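# Swap the two removable rack shelves, vials kept on

## Task

Exchange the positions of the two removable shelves in the wall rack, so that each vial is still upright on its original shelf, both shelves are pushed all the way in and stay there without the robot's support, and both grippers have released and moved away at the end.

## Robot and tools

ROBOT. Two arms, left_arm and right_arm, each ending in a parallel gripper. The fingers point along the gripper's own +z axis and close along its y axis. The reported hand point sits between the finger pads when they are shut, just under 1 cm behind the tips; closing pushes the tips about 17 mm further out along +z. Occasionally something may briefly pull on a held part or shove a loose item.

FRAMES. Gripper poses in results use one shared scene frame in metres: origin on the floor plane z = 0, 0.70 m beneath the point midway between the two arm bases; +x is forward (the direction both arms face), +z is up, and left_arm sits on the +y side. Orientation is given as a quaternion in w,x,y,z order. Printed positions may be slightly wrong, more so when an arm is reaching far. Camera names are not tied to image left/right.

THE 14-NUMBER ROW. Every motion command is a row of 14 numbers, each in [-1, 1]: dx, dy, dz, rx, ry, rz, opening for left_arm, then the same seven for right_arm. Both arms are always included, even if only one moves. The first six per arm are an offset, not a pose: they are measured in that gripper's own axes from its pose in the most recent result that reported it (before any such result in the scene, and for second and later calls within one reply, from where the arm is when the action begins). A value of 1.0 means 0.6 m of translation or 180 degrees of rotation; rx, ry, rz form a single rotation vector. All-zero offsets are not a pause: they pull the arm back to that reference pose. The opening is absolute: +1 fully open (0.145 m), -1 closed. Fully closing takes roughly 0.5 s or more.

TOOLS.
execute_actions: argument actions is a list holding at most one item, optional pictures (boolean). An empty list just reports the state. An item with rows (1 to 15 rows) and steps (up to 15, default 15) runs that many control steps of 1/30 s each; each row covers one step, the final row repeating if rows run out. Each row is an offset from the same reference pose, not from the previous row. An item with only steps (up to 300) is a wait counted from the last result, so reply time is included. A rejected call sends nothing.
move: target is one 14-number row as above; speed is the path's top speed in m/s, 0.002 to 0.5 (default 0.25), with rotation capped at twice that in rad/s. Each gripper follows a straight path toward its target; both paths finish together, lasting 0.5 to 10 s (cut off at 10 s if longer). Openings are sent at the start. Paths ignore obstacles and the other arm; grippers lag, drift, and may overshoot speed a lot, especially with an almost straight arm. Faster contact hits harder, and a target set deeper past the contact presses harder.
wait: seconds, 0 to 10; the robot gets nothing new.
zoom_image: camera (cam_high or cam_low) and region [x0, y0, x1, y1] in pixels of that camera's latest image (672x504, top-left origin), at most 504 by 504.
finished_scene: scene, the current scene's number. Irreversible; the result reports success. Replying without any tool call ends everything.

CONTROL. Each step, the commanded pose is clipped to within 70 mm and 16 degrees of the measured pose, then reached by damped inverse kinematics, position taking priority over orientation. After an action ends an arm only continues to its last clipped pose, so far targets may need several actions; check the reported pose. The simulation keeps running while the operator thinks. To keep an arm still, send the offset back to its desired pose in the first call of a reply, zeros in later calls, plus its proper opening.

RESULT LINES. The state line gives each gripper's position and quaternion. grip_measured is the measured finger opening on the command scale; to hold something, keep commanding an opening well below it (lower squeezes harder, about 10 N per pad for objects up to about 11 cm; fast closes can press harder). "Hand target" shows where the controller is steering each gripper. "pose unreachable" means the clearance check altered or stopped that arm's command; HELD marks steps where a row was not fully sent. A move adds a "move:" line with its ending (done, off_target, moving, held, fault) and any limits (paced = pose clipped; held = some steps blocked, after which the arm may surge), plus each gripper's distance from target. If only one arm is named, the other finished. Joint torques include an offset, scale and noise. MOTOR HOT warns from 85 °C; at 100 °C an OVER-TEMPERATURE FAULT stops the arm and hot joints go limp. Any FAULT stop is costly.

JOINT LIMITS (rad, base to gripper): left_arm shoulder pitch -1.396 to 2.000, shoulder roll -0.175 to 2.000, upper arm roll -1.571 to 1.571, elbow 0.000 to 2.443, forearm roll -1.571 to 1.571, wrist pitch -0.785 to 0.785, wrist yaw -1.571 to 1.571. right_arm is identical except shoulder pitch -1.300 to 2.000. Elbows stop just short of straight; equal joints mirror.

CAMERAS. cam_high and cam_low, calibration supplied with OpenCV conventions; actual poses may be off by a few degrees and millimetres.

AVOID. Dropping vials or shelves, tipping vials, slamming or hard pushing, arms colliding or pressing on each other, and anything leaving the work area (that fails the task). Move smoothly and avoid long heavy holds.

Each tool is called after "Request:" by a JSON object that holds its "name" and its "arguments", one argument or row to a line.

## Session

Request:
{"name": "execute_actions", "arguments": {
  "actions": []
}}

Scene clock: 0.00 s of 9600.00 s.
left_arm: end_effector_position=(+0.2704, +0.1511, +0.4485) grip_measured=+1.00 end_effector_quat_wxyz=(+0.007, +0.710, +0.002, +0.704) | right_arm: end_effector_position=(+0.2700, -0.1559, +0.4504) grip_measured=+1.00 end_effector_quat_wxyz=(-0.003, +0.704, -0.009, +0.710)
Joint positions: left_arm=[-0.437  0.329 -0.283  1.812  0.185 -0.27  -0.342  0.145] | right_arm=[-0.442  0.327 -0.271  1.808  0.186 -0.292 -0.347  0.145]
Joint velocities: left_arm=[-0.187  0.055 -0.002 -0.012  0.007  0.022 -0.051 -0.   ] | right_arm=[-0.033  0.033 -0.017  0.017 -0.066 -0.037  0.037  0.   ]
Joint torques (N m, as the arm reports them, + toward a larger angle): no reading
Motor temperatures (°C, as the motors report them): left_arm=[29 30 30 30 31 31 30] | right_arm=[28 29 28 30 31 28 28]
Hand target (left_arm): +0.270, +0.151, +0.448; +0.007, +0.710, +0.002, +0.704
Hand target (right_arm): +0.270, -0.156, +0.450; -0.003, +0.704, -0.009, +0.710

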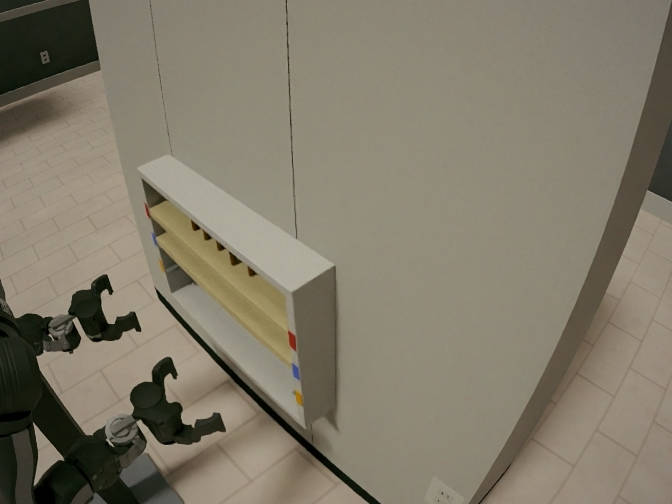

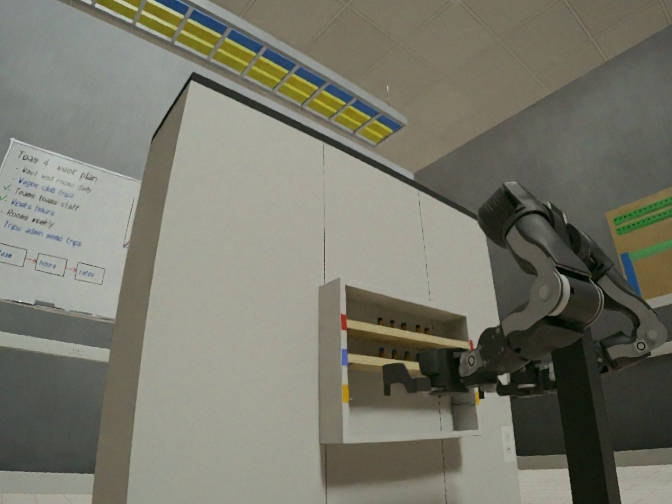

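Request:
{"name": "zoom_image", "arguments": {
  "camera": "cam_high",
  "region": [120, 140, 360, 440]
}}

Request:
{"name": "zoom_image", "arguments": {
  "camera": "cam_low",
  "region": [310, 270, 510, 450]
}}

Region (120, 140, 360, 440) of cam_high's 672x504 image, scaled by 1.680, with more detail than that image has; it fills the left 403 columns of this view, and the rest is white.

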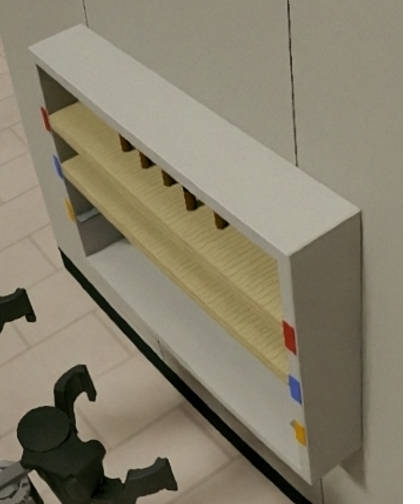

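Region (310, 270, 510, 450) of cam_low's 672x504 image, scaled by 2.520, with more detail than that image has; it fills the top 454 rows of this view, and the rest is white.

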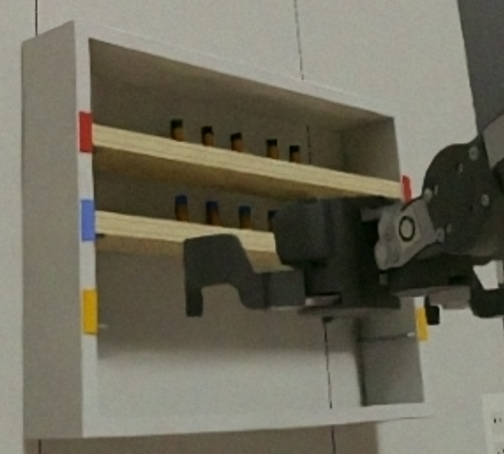

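Request:
{"name": "zoom_image", "arguments": {
  "camera": "cam_high",
  "region": [60, 150, 220, 350]
}}

Request:
{"name": "zoom_image", "arguments": {
  "camera": "cam_low",
  "region": [315, 275, 415, 415]
}}

Request:
{"name": "zoom_image", "arguments": {
  "camera": "cam_high",
  "region": [0, 260, 340, 504]
}}

Region (60, 150, 220, 350) of cam_high's 672x504 image, scaled by 2.520, with more detail than that image has; it fills the left 403 columns of this view, and the rest is white.

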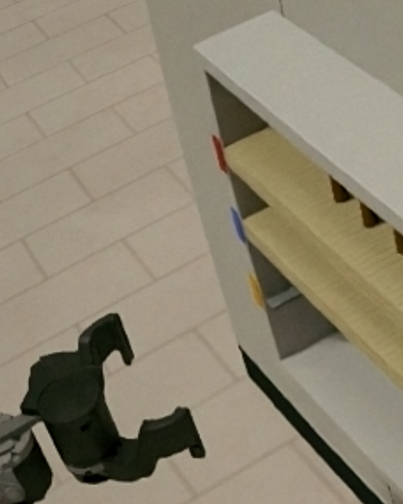

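Region (315, 275, 415, 415) of cam_low's 672x504 image, scaled by 3.600, with more detail than that image has; it fills the left 360 columns of this view, and the rest is white.

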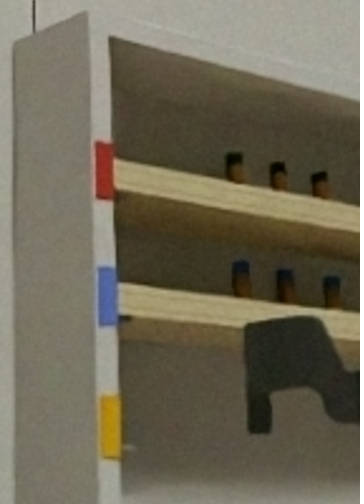

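Region (0, 260, 340, 504) of cam_high's 672x504 image, scaled by 1.482, with more detail than that image has; it fills the top 362 rows of this view, and the rest is white.

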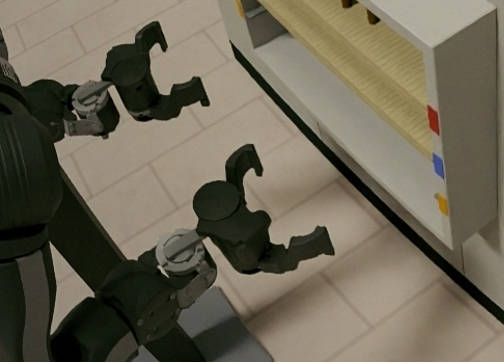

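Request:
{"name": "move", "arguments": {
  "target": [0,0,0,0,0,0.12,-0.4, 0,0,0,0,0,-0.12,-0.4],
  "speed": 0.3
}}

Scene clock: 121.00 s of 9600.00 s.
left_arm: end_effector_position=(+0.2702, +0.1510, +0.4480) grip_measured=-0.40 end_effector_quat_wxyz=(-0.124, +0.699, -0.131, +0.692) | right_arm: end_effector_position=(+0.2700, -0.1545, +0.4500) grip_measured=-0.40 end_effector_quat_wxyz=(+0.126, +0.694, +0.125, +0.698)
Joint positions: left_arm=[-0.433  0.339 -0.295  1.812 -0.165 -0.125 -0.425  0.046] | right_arm=[-0.439  0.333 -0.28   1.808 -0.166 -0.147 -0.426  0.046]
Joint velocities: left_arm=[-0.033 -0.011  0.007 -0.007 -0.051  0.066  0.066  0.   ] | right_arm=[ 0.011  0.011 -0.012 -0.002 -0.095 -0.007  0.022 -0.   ]
Joint torques (N m, as the arm reports them, + toward a larger angle): left_arm=[ 1.53  0.13  1.14  3.49 -0.18 -0.38 -0.32] | right_arm=[ 0.3   0.99  1.17  4.95 -0.02 -0.21 -0.25]
Motor temperatures (°C, as the motors report them): left_arm=[29 30 30 32 31 31 30] | right_arm=[28 29 28 31 31 28 28]
Hand target (left_arm): +0.270, +0.152, +0.448; -0.127, +0.699, -0.130, +0.692
Hand target (right_arm): +0.270, -0.156, +0.450; +0.129, +0.694, +0.124, +0.697
Off the commanded pose (left_arm): 0.001 m, 0 deg.
Off the commanded pose (right_arm): 0.001 m, 1 deg.
After step 90, 117.00 s passed at rest.
move: done

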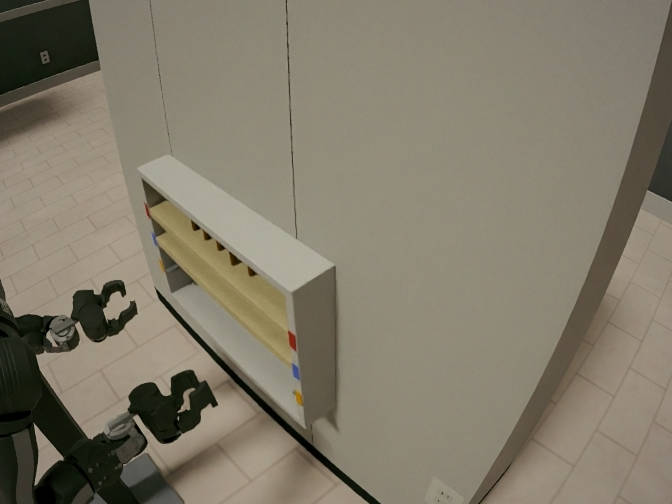

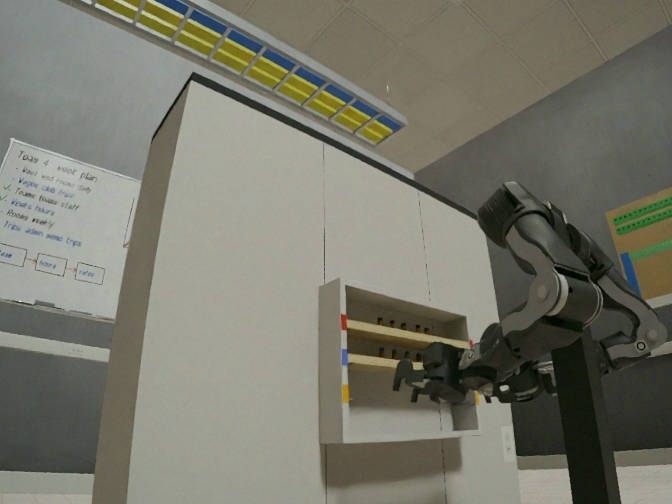

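Request:
{"name": "move", "arguments": {
  "target": [0.087,-0.0335,0.117,0,0,0.384,-0.4, 0.064,0.086,0.117,0,0,-0.387,-0.4],
  "speed": 0.3
}}

Scene clock: 142.53 s of 9600.00 s.
left_arm: end_effector_position=(+0.3396, +0.1515, +0.5039) grip_measured=-0.40 end_effector_quat_wxyz=(+0.496, -0.505, +0.500, -0.499) | right_arm: end_effector_position=(+0.3405, -0.1850, +0.5052) grip_measured=-0.40 end_effector_quat_wxyz=(+0.497, +0.498, +0.501, +0.504)
Joint positions: left_arm=[ 0.071  0.664 -0.671  1.858 -0.927  0.701 -0.116  0.046] | right_arm=[-0.003  0.752 -0.548  1.841 -0.838  0.57  -0.186  0.046]
Joint velocities: left_arm=[ 0.055  0.011 -0.007  0.007 -0.007 -0.007  0.007  0.   ] | right_arm=[-0.099 -0.055  0.007  0.002 -0.022  0.066 -0.037 -0.   ]
Joint torques (N m, as the arm reports them, + toward a larger angle): left_arm=[ 4.45  1.57  1.97  3.05 -0.39  0.03 -0.38] | right_arm=[ 2.95  3.16  2.22  3.54 -0.14  0.23 -0.3 ]
Motor temperatures (°C, as the motors report them): left_arm=[29 30 31 32 31 31 30] | right_arm=[28 29 28 31 31 28 29]
Hand target (left_arm): +0.340, +0.152, +0.503; +0.496, -0.505, +0.501, -0.497
Hand target (right_arm): +0.340, -0.186, +0.503; +0.497, +0.499, +0.503, +0.501
Off the commanded pose (left_arm): 0.002 m, 1 deg.
Off the commanded pose (right_arm): 0.005 m, 1 deg.
After step 90, 16.13 s passed at rest.
move: off_target (right_arm)

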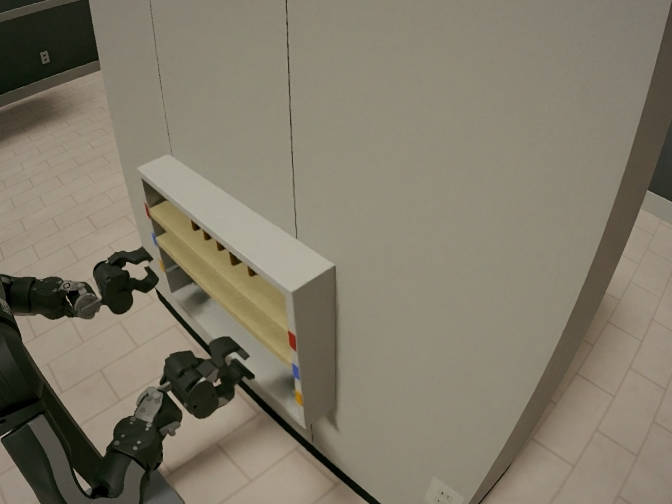

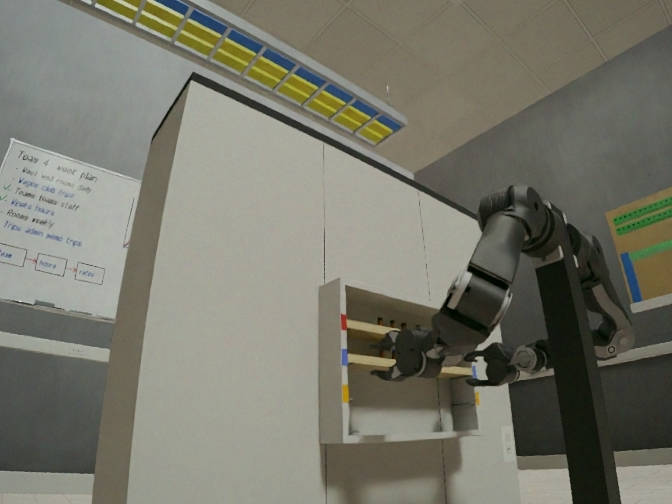

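Request:
{"name": "zoom_image", "arguments": {
  "camera": "cam_high",
  "region": [80, 190, 320, 430]
}}

Request:
{"name": "zoom_image", "arguments": {
  "camera": "cam_low",
  "region": [330, 290, 510, 420]
}}

Region (80, 190, 320, 430) of cam_high's 672x504 image, scaled by 2.100, with more detail than that image has.

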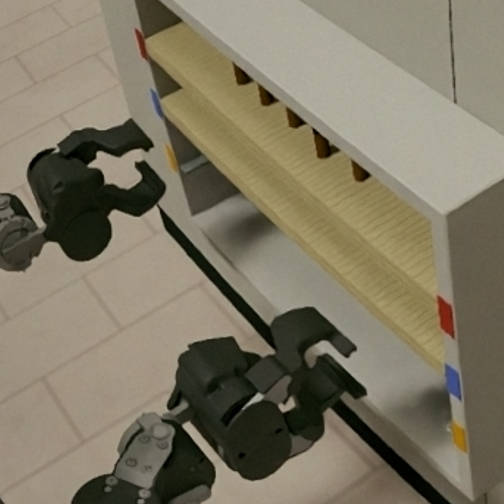

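Region (330, 290, 510, 420) of cam_low's 672x504 image, scaled by 2.800, with more detail than that image has.

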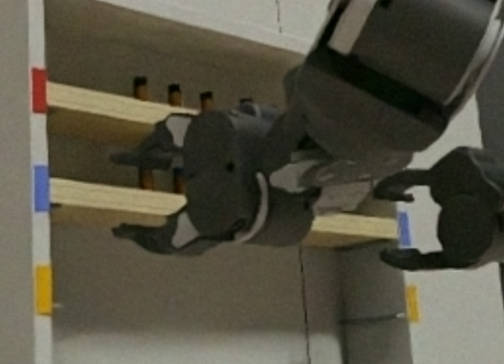

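Request:
{"name": "move", "arguments": {
  "target": [0.0108,-0.0118,0.034,0,0.111,0,-0.4, -0.0083,0.0097,0.0325,0,0.111,0,-0.4],
  "speed": 0.2
}}

Scene clock: 226.03 s of 9600.00 s.
left_arm: end_effector_position=(+0.3599, +0.1439, +0.5102) grip_measured=-0.40 end_effector_quat_wxyz=(+0.402, -0.411, +0.581, -0.576) | right_arm: end_effector_position=(+0.3597, -0.1891, +0.5121) grip_measured=-0.40 end_effector_quat_wxyz=(+0.403, +0.403, +0.581, +0.582)
Joint positions: left_arm=[ 0.183  0.817 -0.657  1.743 -0.763  0.224 -0.168  0.046] | right_arm=[ 0.106  0.919 -0.531  1.671 -0.697  0.048 -0.251  0.046]
Joint velocities: left_arm=[-0.121 -0.033 -0.007 -0.002  0.037  0.007 -0.022  0.   ] | right_arm=[-0.011  0.055  0.017 -0.002  0.051 -0.095 -0.037 -0.   ]
Joint torques (N m, as the arm reports them, + toward a larger angle): left_arm=[ 5.16  2.22  3.48  2.24 -0.02 -0.13 -0.71] | right_arm=[ 3.31  3.77  3.69  3.09  0.15  0.05 -0.57]
Motor temperatures (°C, as the motors report them): left_arm=[30 30 31 32 31 31 30] | right_arm=[28 29 28 31 31 28 29]
Hand target (left_arm): +0.360, +0.144, +0.512; +0.403, -0.409, +0.579, -0.579
Hand target (right_arm): +0.360, -0.189, +0.513; +0.403, +0.402, +0.579, +0.584
Off the commanded pose (left_arm): 0.001 m, 1 deg.
Off the commanded pose (right_arm): 0.001 m, 0 deg.
After step 90, 79.27 s passed at rest.
move: done

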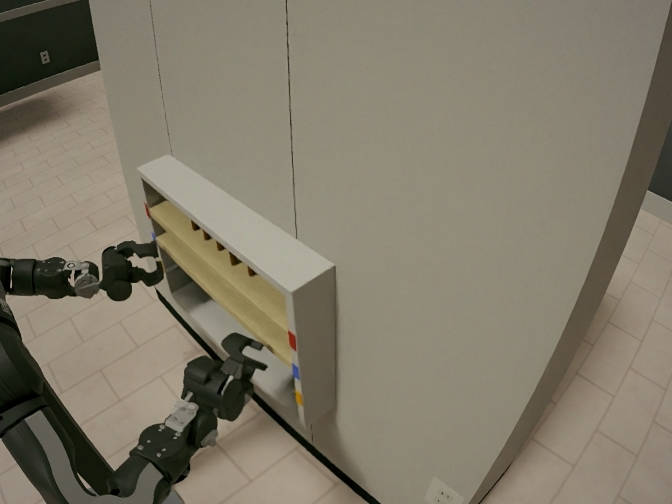

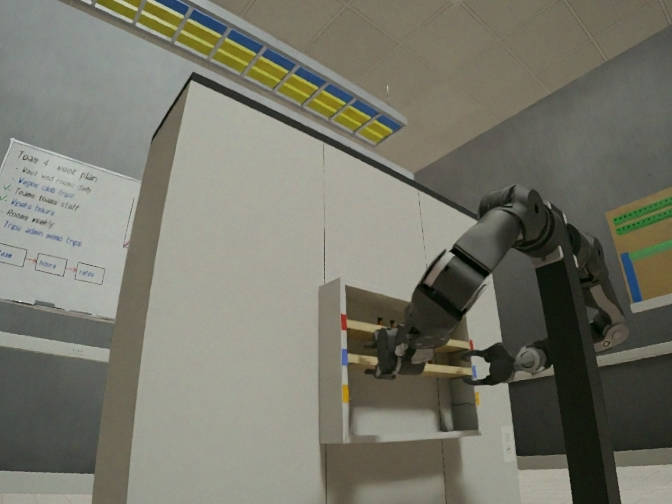

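Request:
{"name": "zoom_image", "arguments": {
  "camera": "cam_low",
  "region": [335, 300, 515, 420]
}}

Request:
{"name": "zoom_image", "arguments": {
  "camera": "cam_high",
  "region": [90, 190, 320, 420]
}}

Region (335, 300, 515, 420) of cam_low's 672x504 image, scaled by 2.800, with more detail than that image has.

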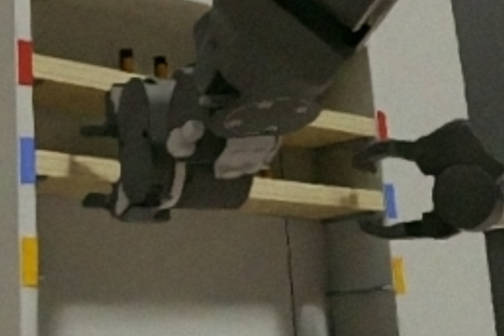

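Region (90, 190, 320, 420) of cam_high's 672x504 image, scaled by 2.191, with more detail than that image has.

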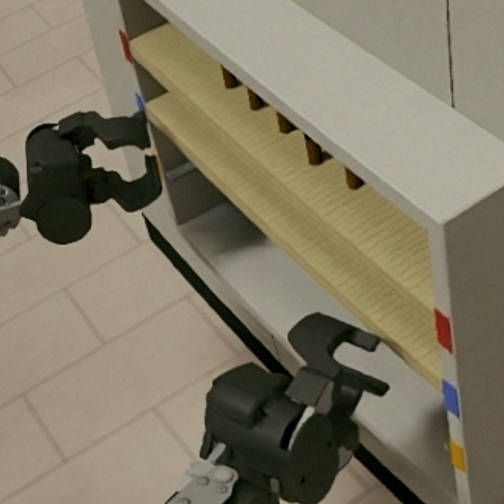

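Request:
{"name": "move", "arguments": {
  "target": [-0.0204,0,0.0547,0,0,0,-0.4, -0.0204,0,0.0547,0,0,0,-0.4],
  "speed": 0.05
}}

Request:
{"name": "zoom_image", "arguments": {
  "camera": "cam_low",
  "region": [335, 300, 515, 420]
}}

Request:
{"name": "zoom_image", "arguments": {
  "camera": "cam_high",
  "region": [90, 190, 320, 420]
}}

Scene clock: 243.97 s of 9600.00 s.
left_arm: end_effector_position=(+0.3950, +0.1447, +0.5113) grip_measured=-0.40 end_effector_quat_wxyz=(+0.404, -0.411, +0.579, -0.578) | right_arm: end_effector_position=(+0.3949, -0.1899, +0.5145) grip_measured=-0.40 end_effector_quat_wxyz=(+0.405, +0.402, +0.577, +0.584)
Joint positions: left_arm=[ 0.33   0.732 -0.682  1.578 -0.763  0.153 -0.139  0.046] | right_arm=[ 0.283  0.829 -0.584  1.508 -0.709 -0.017 -0.21   0.046]
Joint velocities: left_arm=[-0.055  0.011 -0.017 -0.002  0.037  0.022 -0.037  0.   ] | right_arm=[-0.033 -0.011 -0.002  0.002 -0.022 -0.037 -0.022 -0.   ]
Joint torques (N m, as the arm reports them, + toward a larger angle): left_arm=[ 6.42  1.92  2.49  2.25 -0.04 -0.14 -0.38] | right_arm=[ 4.69  3.66  2.76  3.03  0.13  0.06 -0.3 ]
Motor temperatures (°C, as the motors report them): left_arm=[30 30 31 32 31 31 30] | right_arm=[28 29 28 31 31 28 29]
Hand target (left_arm): +0.395, +0.144, +0.510; +0.402, -0.410, +0.581, -0.577
Hand target (right_arm): +0.395, -0.189, +0.512; +0.402, +0.402, +0.581, +0.582
Off the commanded pose (left_arm): 0.002 m, 0 deg.
Off the commanded pose (right_arm): 0.003 m, 1 deg.
After step 90, 14.00 s passed at rest.
move: done

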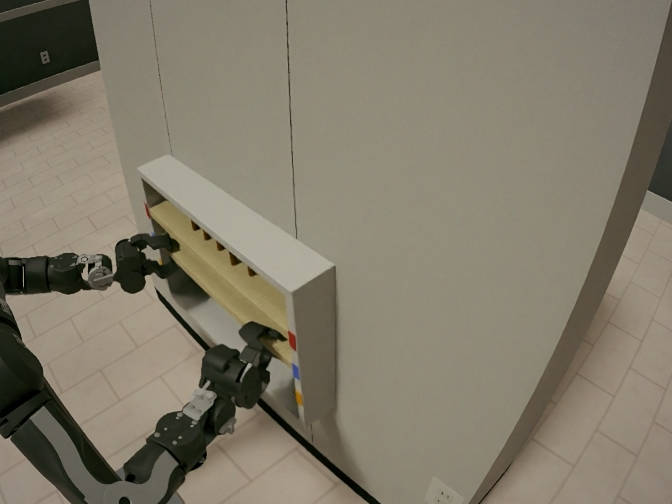

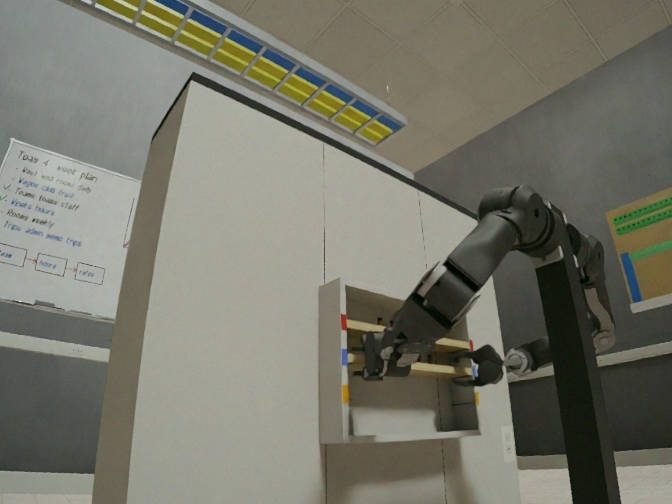

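Region (335, 300, 515, 420) of cam_low's 672x504 image, scaled by 2.800, with more detail than that image has.

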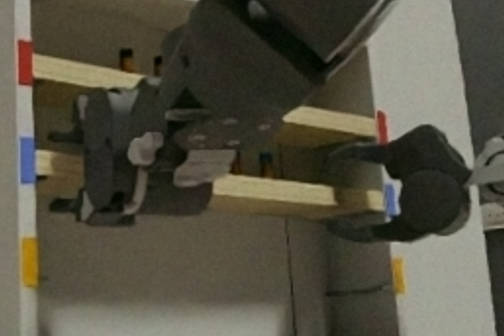

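Region (90, 190, 320, 420) of cam_high's 672x504 image, scaled by 2.191, with more detail than that image has.

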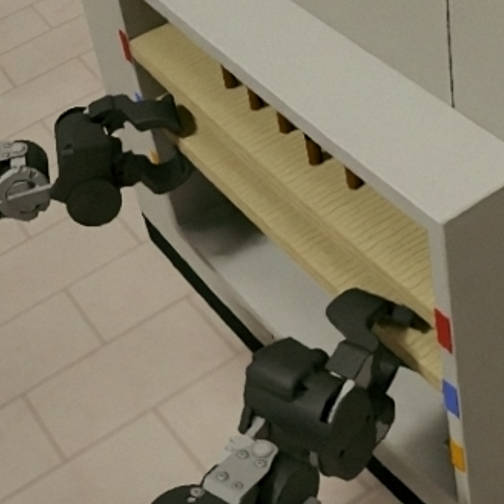

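Request:
{"name": "zoom_image", "arguments": {
  "camera": "cam_low",
  "region": [430, 330, 510, 400]
}}

Request:
{"name": "zoom_image", "arguments": {
  "camera": "cam_low",
  "region": [338, 315, 418, 395]
}}

Region (430, 330, 510, 400) of cam_low's 672x504 image, scaled by 6.300, with more detail than that image has; it fills the top 441 rows of this view, and the rest is white.

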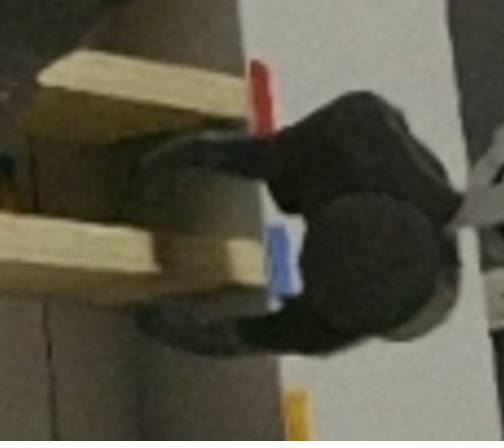

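Region (338, 315, 418, 395) of cam_low's 672x504 image, scaled by 6.300, with more detail than that image has.

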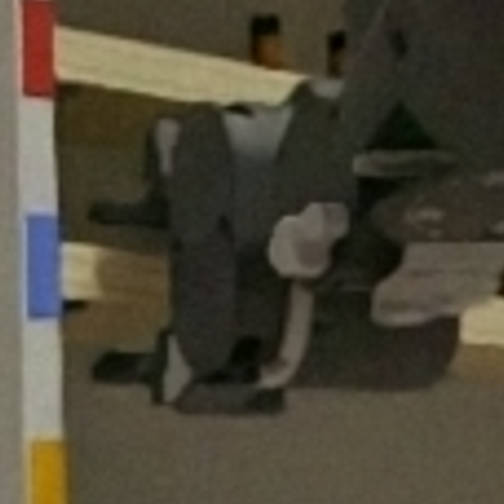

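Request:
{"name": "move", "arguments": {
  "target": [-0.0193,-0.001,0.0515,0,0,0,-0.4, -0.0193,-0.006,0.0515,0,0,0,-0.4],
  "speed": 0.05
}}

Request:
{"name": "zoom_image", "arguments": {
  "camera": "cam_low",
  "region": [335, 300, 515, 420]
}}

Request:
{"name": "zoom_image", "arguments": {
  "camera": "cam_high",
  "region": [90, 190, 320, 420]
}}

Scene clock: 263.03 s of 9600.00 s.
left_arm: end_effector_position=(+0.4281, +0.1459, +0.5130) grip_measured=-0.40 end_effector_quat_wxyz=(+0.406, -0.411, +0.576, -0.579) | right_arm: end_effector_position=(+0.4280, -0.1910, +0.5131) grip_measured=-0.40 end_effector_quat_wxyz=(+0.407, +0.402, +0.573, +0.586)
Joint positions: left_arm=[ 0.462  0.649 -0.703  1.402 -0.766  0.081 -0.13   0.046] | right_arm=[ 0.435  0.732 -0.625  1.315 -0.734 -0.091 -0.204  0.046]
Joint velocities: left_arm=[-0.077  0.033  0.012  0.002 -0.007 -0.095  0.051  0.   ] | right_arm=[-0.077  0.033  0.002  0.017 -0.007  0.007 -0.037  0.   ]
Joint torques (N m, as the arm reports them, + toward a larger angle): left_arm=[ 7.45  1.61  2.48  2.27 -0.04 -0.13 -0.4 ] | right_arm=[ 5.61  3.24  2.7   3.12  0.17  0.05 -0.34]
Motor temperatures (°C, as the motors report them): left_arm=[30 30 31 31 31 31 30] | right_arm=[28 29 28 31 31 28 29]
Hand target (left_arm): +0.428, +0.145, +0.512; +0.404, -0.410, +0.578, -0.578
Hand target (right_arm): +0.428, -0.190, +0.511; +0.405, +0.402, +0.577, +0.585
Off the commanded pose (left_arm): 0.002 m, 0 deg.
Off the commanded pose (right_arm): 0.002 m, 1 deg.
After step 90, 15.17 s passed at rest.
move: done

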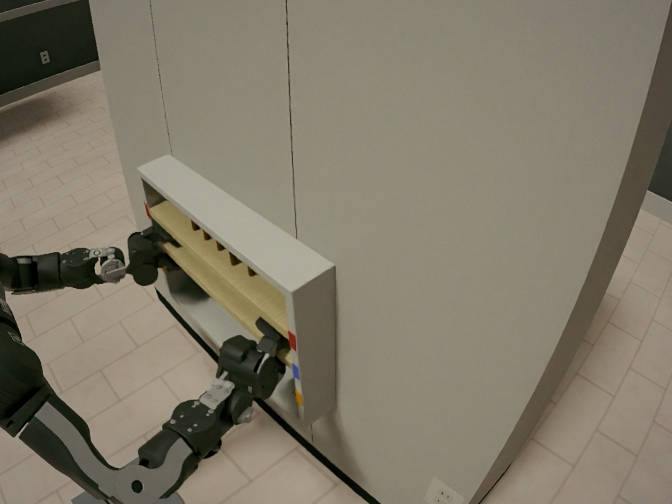

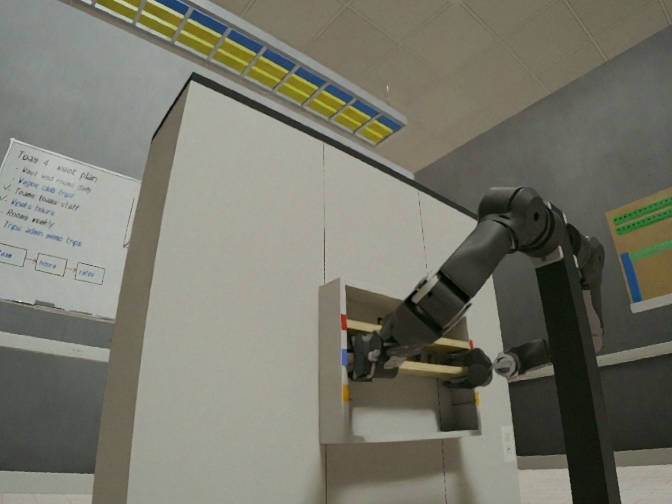

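Region (335, 300, 515, 420) of cam_low's 672x504 image, scaled by 2.800, with more detail than that image has.

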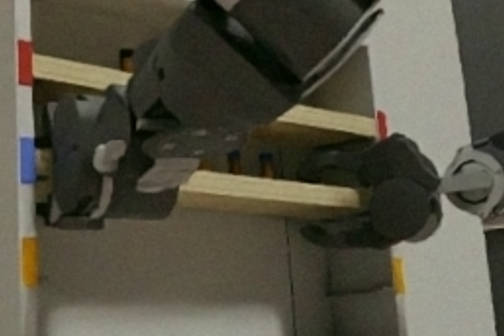

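Region (90, 190, 320, 420) of cam_high's 672x504 image, scaled by 2.191, with more detail than that image has.

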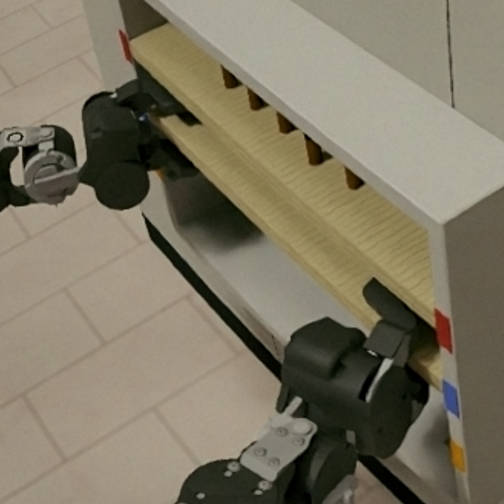

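Request:
{"name": "move", "arguments": {
  "target": [0,0,0,0,0,0.0026,-0.66, 0,-0.004,0,0.0061,0,-0.0015,-0.66],
  "speed": 0.02
}}

Request:
{"name": "zoom_image", "arguments": {
  "camera": "cam_low",
  "region": [420, 330, 500, 400]
}}

Request:
{"name": "zoom_image", "arguments": {
  "camera": "cam_high",
  "region": [120, 200, 220, 300]
}}

Scene clock: 283.87 s of 9600.00 s.
left_arm: end_effector_position=(+0.4281, +0.1457, +0.5131) grip_measured=-0.66 end_effector_quat_wxyz=(+0.407, -0.409, +0.577, -0.578) | right_arm: end_effector_position=(+0.4280, -0.1910, +0.5117) grip_measured=-0.66 end_effector_quat_wxyz=(+0.406, +0.404, +0.576, +0.583)
Joint positions: left_arm=[ 0.462  0.649 -0.703  1.402 -0.772  0.081 -0.13   0.026] | right_arm=[ 0.435  0.732 -0.625  1.316 -0.735 -0.091 -0.194  0.026]
Joint velocities: left_arm=[-0.011 -0.033  0.007  0.012 -0.066  0.007 -0.007 -0.   ] | right_arm=[ 0.011 -0.033 -0.002  0.007 -0.022  0.081  0.007 -0.   ]
Joint torques (N m, as the arm reports them, + toward a larger angle): left_arm=[ 6.93  1.72  2.95  2.5  -0.03 -0.02 -0.51] | right_arm=[ 5.75  3.9   3.01  4.06  0.17  0.24 -0.19]
Motor temperatures (°C, as the motors report them): left_arm=[30 30 31 31 31 31 30] | right_arm=[29 29 28 31 31 28 29]
Hand target (left_arm): +0.428, +0.146, +0.513; +0.408, -0.409, +0.577, -0.577
Hand target (right_arm): +0.428, -0.191, +0.511; +0.405, +0.405, +0.580, +0.580
Off the commanded pose (left_arm): 0.000 m, 0 deg.
Off the commanded pose (right_arm): 0.001 m, 1 deg.
After step 90, 17.10 s passed at rest.
move: done

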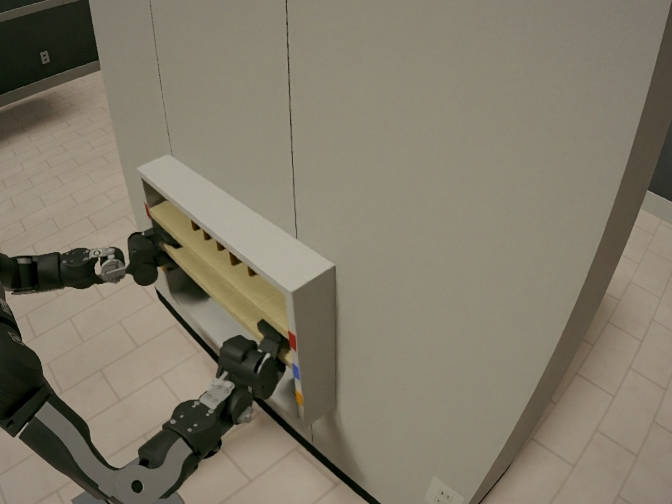

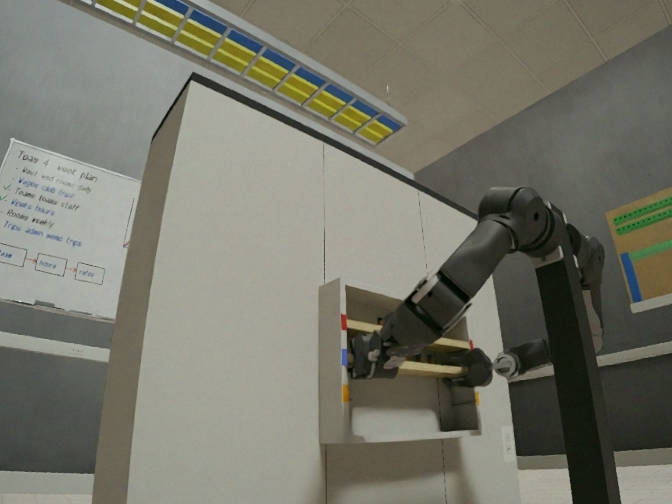

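Region (420, 330, 500, 400) of cam_low's 672x504 image, scaled by 6.300, with more detail than that image has; it fills the top 441 rows of this view, and the rest is white.

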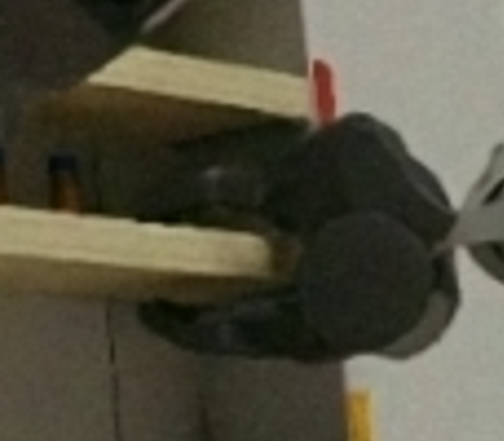

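Region (120, 200, 220, 300) of cam_high's 672x504 image, scaled by 5.040, with more detail than that image has.

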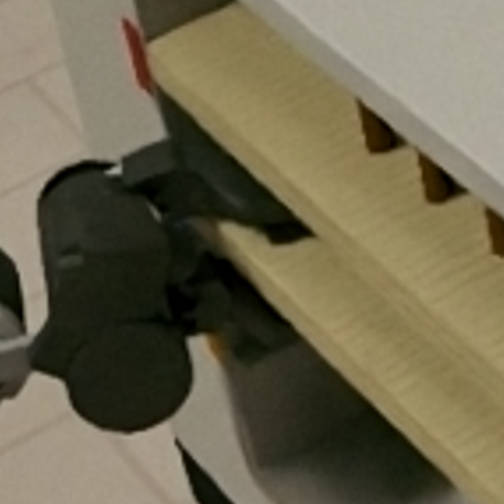

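Request:
{"name": "execute_actions", "arguments": {
  "actions": [
    {"rows": [[0,0,0,0,0,0,-0.68,0,0,0,0,0,0,-0.68],[0,0,0,0,0,0,-0.70,0,0,0,0,0,0,-0.70],[0,0,0,0,0,0,-0.71,0,0,0,0,0,0,-0.71],[0,0,0,0,0,0,-0.72,0,0,0,0,0,0,-0.72],[0,0,0,0,0,0,-0.73,0,0,0,0,0,0,-0.73],[0,0,0,0,0,0,-0.74,0,0,0,0,0,0,-0.74],[0,0,0,0,0,0,-0.75,0,0,0,0,0,0,-0.75],[0,0,0,0,0,0,-0.76,0,0,0,0,0,0,-0.76],[0,0,0,0,0,0,-0.78,0,0,0,0,0,0,-0.78],[0,0,0,0,0,0,-0.80,0,0,0,0,0,0,-0.80],[0,0,0,0,0,0,-0.83,0,0,0,0,0,0,-0.83],[0,0,0,0,0,0,-0.86,0,0,0,0,0,0,-0.86],[0,0,0,0,0,0,-0.90,0,0,0,0,0,0,-0.90],[0,0,0,0,0,0,-0.95,0,0,0,0,0,0,-0.95],[0,0,0,0,0,0,-1,0,0,0,0,0,0,-1]], "steps": 15}
  ],
  "pictures": false
}}

Request:
{"name": "execute_actions", "arguments": {
  "actions": [
    {"steps": 20}
  ]
}}

Scene clock: 298.50 s of 9600.00 s.
left_arm: end_effector_position=(+0.4281, +0.1458, +0.5135) grip_measured=-0.76 end_effector_quat_wxyz=(+0.407, -0.410, +0.575, -0.579) | right_arm: end_effector_position=(+0.4284, -0.1910, +0.5146) grip_measured=-0.76 end_effector_quat_wxyz=(+0.406, +0.404, +0.570, +0.589)
Joint positions: left_arm=[ 0.462  0.649 -0.703  1.402 -0.768  0.081 -0.132  0.018] | right_arm=[ 0.437  0.732 -0.625  1.317 -0.726 -0.092 -0.205  0.018]
Joint velocities: left_arm=[-0.099  0.077  0.002 -0.017 -0.007  0.037 -0.066  0.   ] | right_arm=[ 0.033 -0.055  0.007 -0.007 -0.11   0.051  0.007 -0.   ]
Joint torques (N m, as the arm reports them, + toward a larger angle): left_arm=[ 7.04  1.91  2.69  2.5  -0.09 -0.03 -0.46] | right_arm=[ 5.39  3.88  2.44  3.35  0.05  0.22 -0.25]
Motor temperatures (°C, as the motors report them): left_arm=[30 30 31 31 31 31 30] | right_arm=[29 29 28 31 31 28 29]
Hand target (left_arm): +0.428, +0.146, +0.513; +0.407, -0.409, +0.577, -0.578
Hand target (right_arm): +0.428, -0.191, +0.512; +0.406, +0.404, +0.576, +0.584
Off the commanded pose (left_arm): 0.000 m, 0 deg.
Off the commanded pose (right_arm): 0.003 m, 1 deg.
Steps of this call (steps 1 to 90: nothing new was sent; then 11.13 s passed at rest; steps 91 to 105: all 15 steps of this action). Readings (end_effector_position):
91: left_arm (+0.4281, +0.1457, +0.5131) | right_arm (+0.4281, -0.1909, +0.5123)
92: left_arm (+0.4281, +0.1457, +0.5131) | right_arm (+0.4282, -0.1910, +0.5128)
94: left_arm (+0.4281, +0.1457, +0.5131) | right_arm (+0.4282, -0.1909, +0.5136)
98: left_arm (+0.4281, +0.1458, +0.5135) | right_arm (+0.4283, -0.1909, +0.5146)
105: the state above

Scene clock: 299.17 s of 9600.00 s.
left_arm: end_effector_position=(+0.4281, +0.1458, +0.5135) grip_measured=-0.76 end_effector_quat_wxyz=(+0.407, -0.410, +0.575, -0.579) | right_arm: end_effector_position=(+0.4284, -0.1910, +0.5146) grip_measured=-0.76 end_effector_quat_wxyz=(+0.406, +0.404, +0.570, +0.589)
Joint positions: left_arm=[ 0.462  0.649 -0.703  1.402 -0.768  0.081 -0.132  0.018] | right_arm=[ 0.437  0.732 -0.625  1.317 -0.726 -0.092 -0.205  0.018]
Joint velocities: left_arm=[ 0.011  0.033 -0.012  0.002 -0.037 -0.037 -0.095  0.   ] | right_arm=[ 0.055 -0.011 -0.007 -0.017 -0.022 -0.037  0.081  0.   ]
Joint torques (N m, as the arm reports them, + toward a larger angle): left_arm=[ 7.04  1.9   2.69  2.5  -0.09 -0.03 -0.46] | right_arm=[ 5.41  3.89  2.45  3.36  0.05  0.21 -0.24]
Motor temperatures (°C, as the motors report them): left_arm=[30 30 31 31 31 31 30] | right_arm=[29 29 28 31 31 28 29]
Hand target (left_arm): +0.428, +0.146, +0.513; +0.407, -0.409, +0.577, -0.578
Hand target (right_arm): +0.428, -0.191, +0.512; +0.406, +0.404, +0.576, +0.584
Off the commanded pose (left_arm): 0.000 m, 0 deg.
Off the commanded pose (right_arm): 0.003 m, 1 deg.
Steps of this call (steps 1 to 20: nothing new was sent). Readings (end_effector_position):
1: left_arm (+0.4281, +0.1458, +0.5135) | right_arm (+0.4284, -0.1910, +0.5146)
2: left_arm (+0.4281, +0.1458, +0.5135) | right_arm (+0.4284, -0.1910, +0.5146)
4: left_arm (+0.4281, +0.1458, +0.5135) | right_arm (+0.4284, -0.1910, +0.5146)
8: left_arm (+0.4281, +0.1458, +0.5135) | right_arm (+0.4284, -0.1910, +0.5146)
20: the state above

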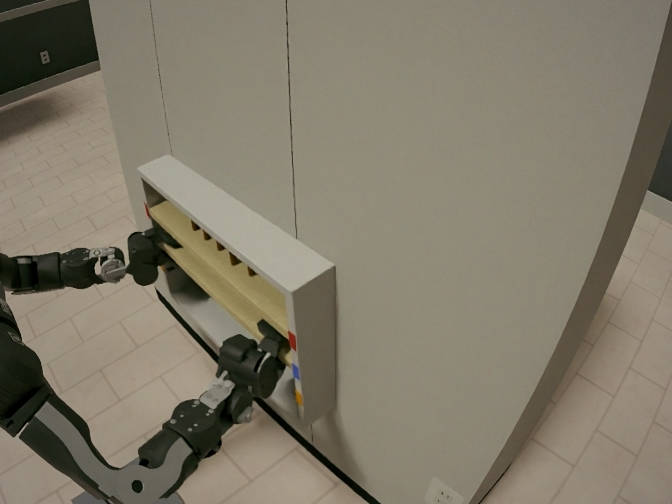

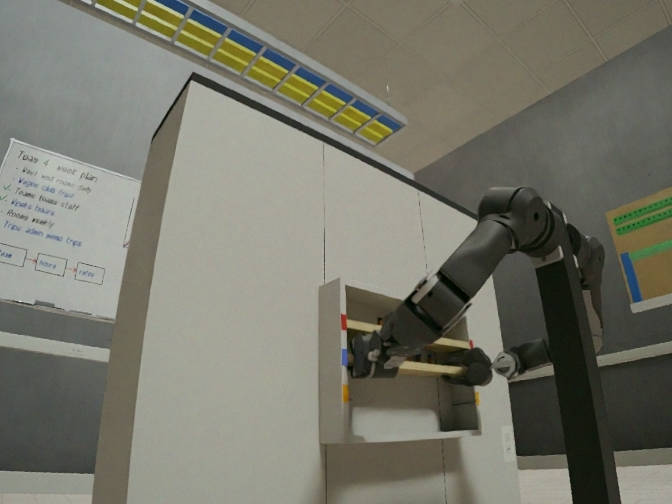

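Request:
{"name": "move", "arguments": {
  "target": [0,-0.01,0,0,0,0,-1, 0,0.01,0,0,0,0,-1],
  "speed": 0.01
}}

Request:
{"name": "zoom_image", "arguments": {
  "camera": "cam_low",
  "region": [335, 300, 515, 420]
}}

Scene clock: 307.30 s of 9600.00 s.
left_arm: end_effector_position=(+0.4272, +0.1457, +0.5142) grip_measured=-0.76 end_effector_quat_wxyz=(+0.403, -0.414, +0.578, -0.576) | right_arm: end_effector_position=(+0.4276, -0.1906, +0.5156) grip_measured=-0.76 end_effector_quat_wxyz=(+0.401, +0.407, +0.574, +0.586)
Joint positions: left_arm=[ 0.462  0.657 -0.703  1.418 -0.757  0.088 -0.111  0.018] | right_arm=[ 0.437  0.742 -0.625  1.334 -0.712 -0.087 -0.181  0.018]
Joint velocities: left_arm=[-0.011 -0.055 -0.002  0.007 -0.095 -0.066  0.007  0.   ] | right_arm=[ 0.011 -0.033 -0.007  0.007 -0.037 -0.007 -0.051  0.   ]
Joint torques (N m, as the arm reports them, + toward a larger angle): left_arm=[ 8.13  2.2   3.7   3.96 -0.06 -0.01 -0.57] | right_arm=[ 6.11  3.97  4.32  5.09  0.14  0.25 -0.54]
Motor temperatures (°C, as the motors report them): left_arm=[30 30 31 31 31 31 30] | right_arm=[29 29 28 31 31 28 29]
Hand target (left_arm): +0.428, +0.146, +0.519; +0.407, -0.410, +0.575, -0.579
Hand target (right_arm): +0.428, -0.191, +0.521; +0.406, +0.403, +0.571, +0.589
Off the commanded pose (left_arm): 0.005 m, 1 deg.
Off the commanded pose (right_arm): 0.005 m, 1 deg.
After step 90, 4.30 s passed at rest.
move: off_target (left_arm, right_arm)

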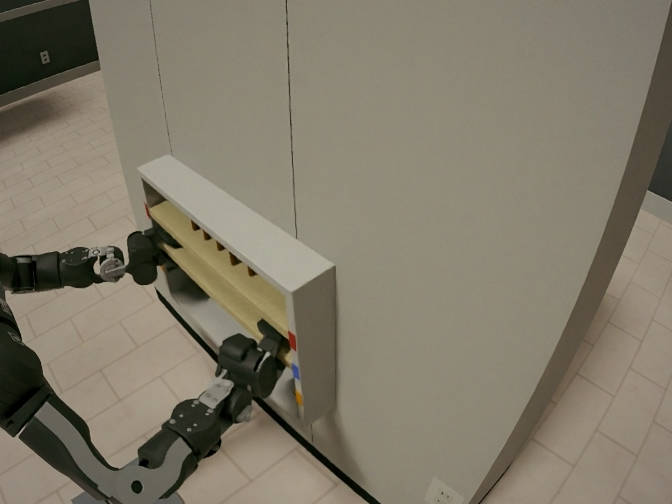

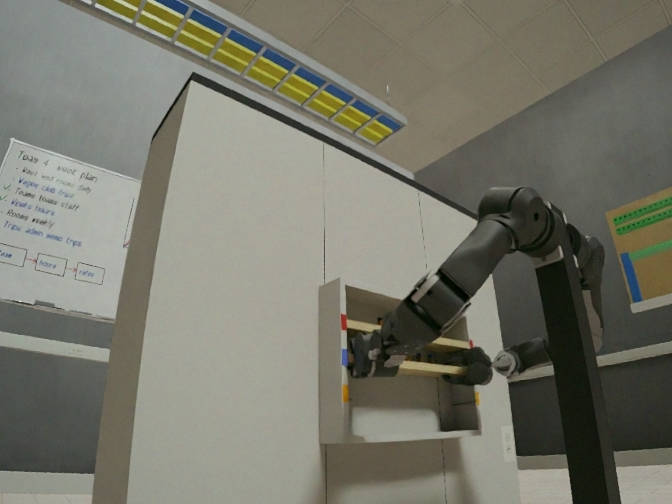

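Region (335, 300, 515, 420) of cam_low's 672x504 image, scaled by 2.800, with more detail than that image has.

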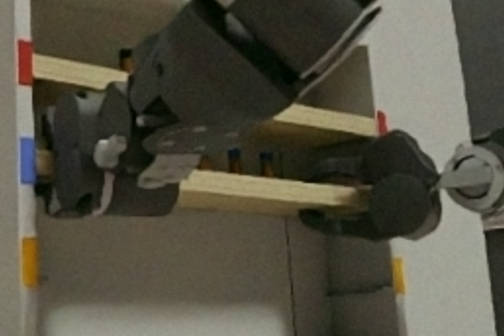

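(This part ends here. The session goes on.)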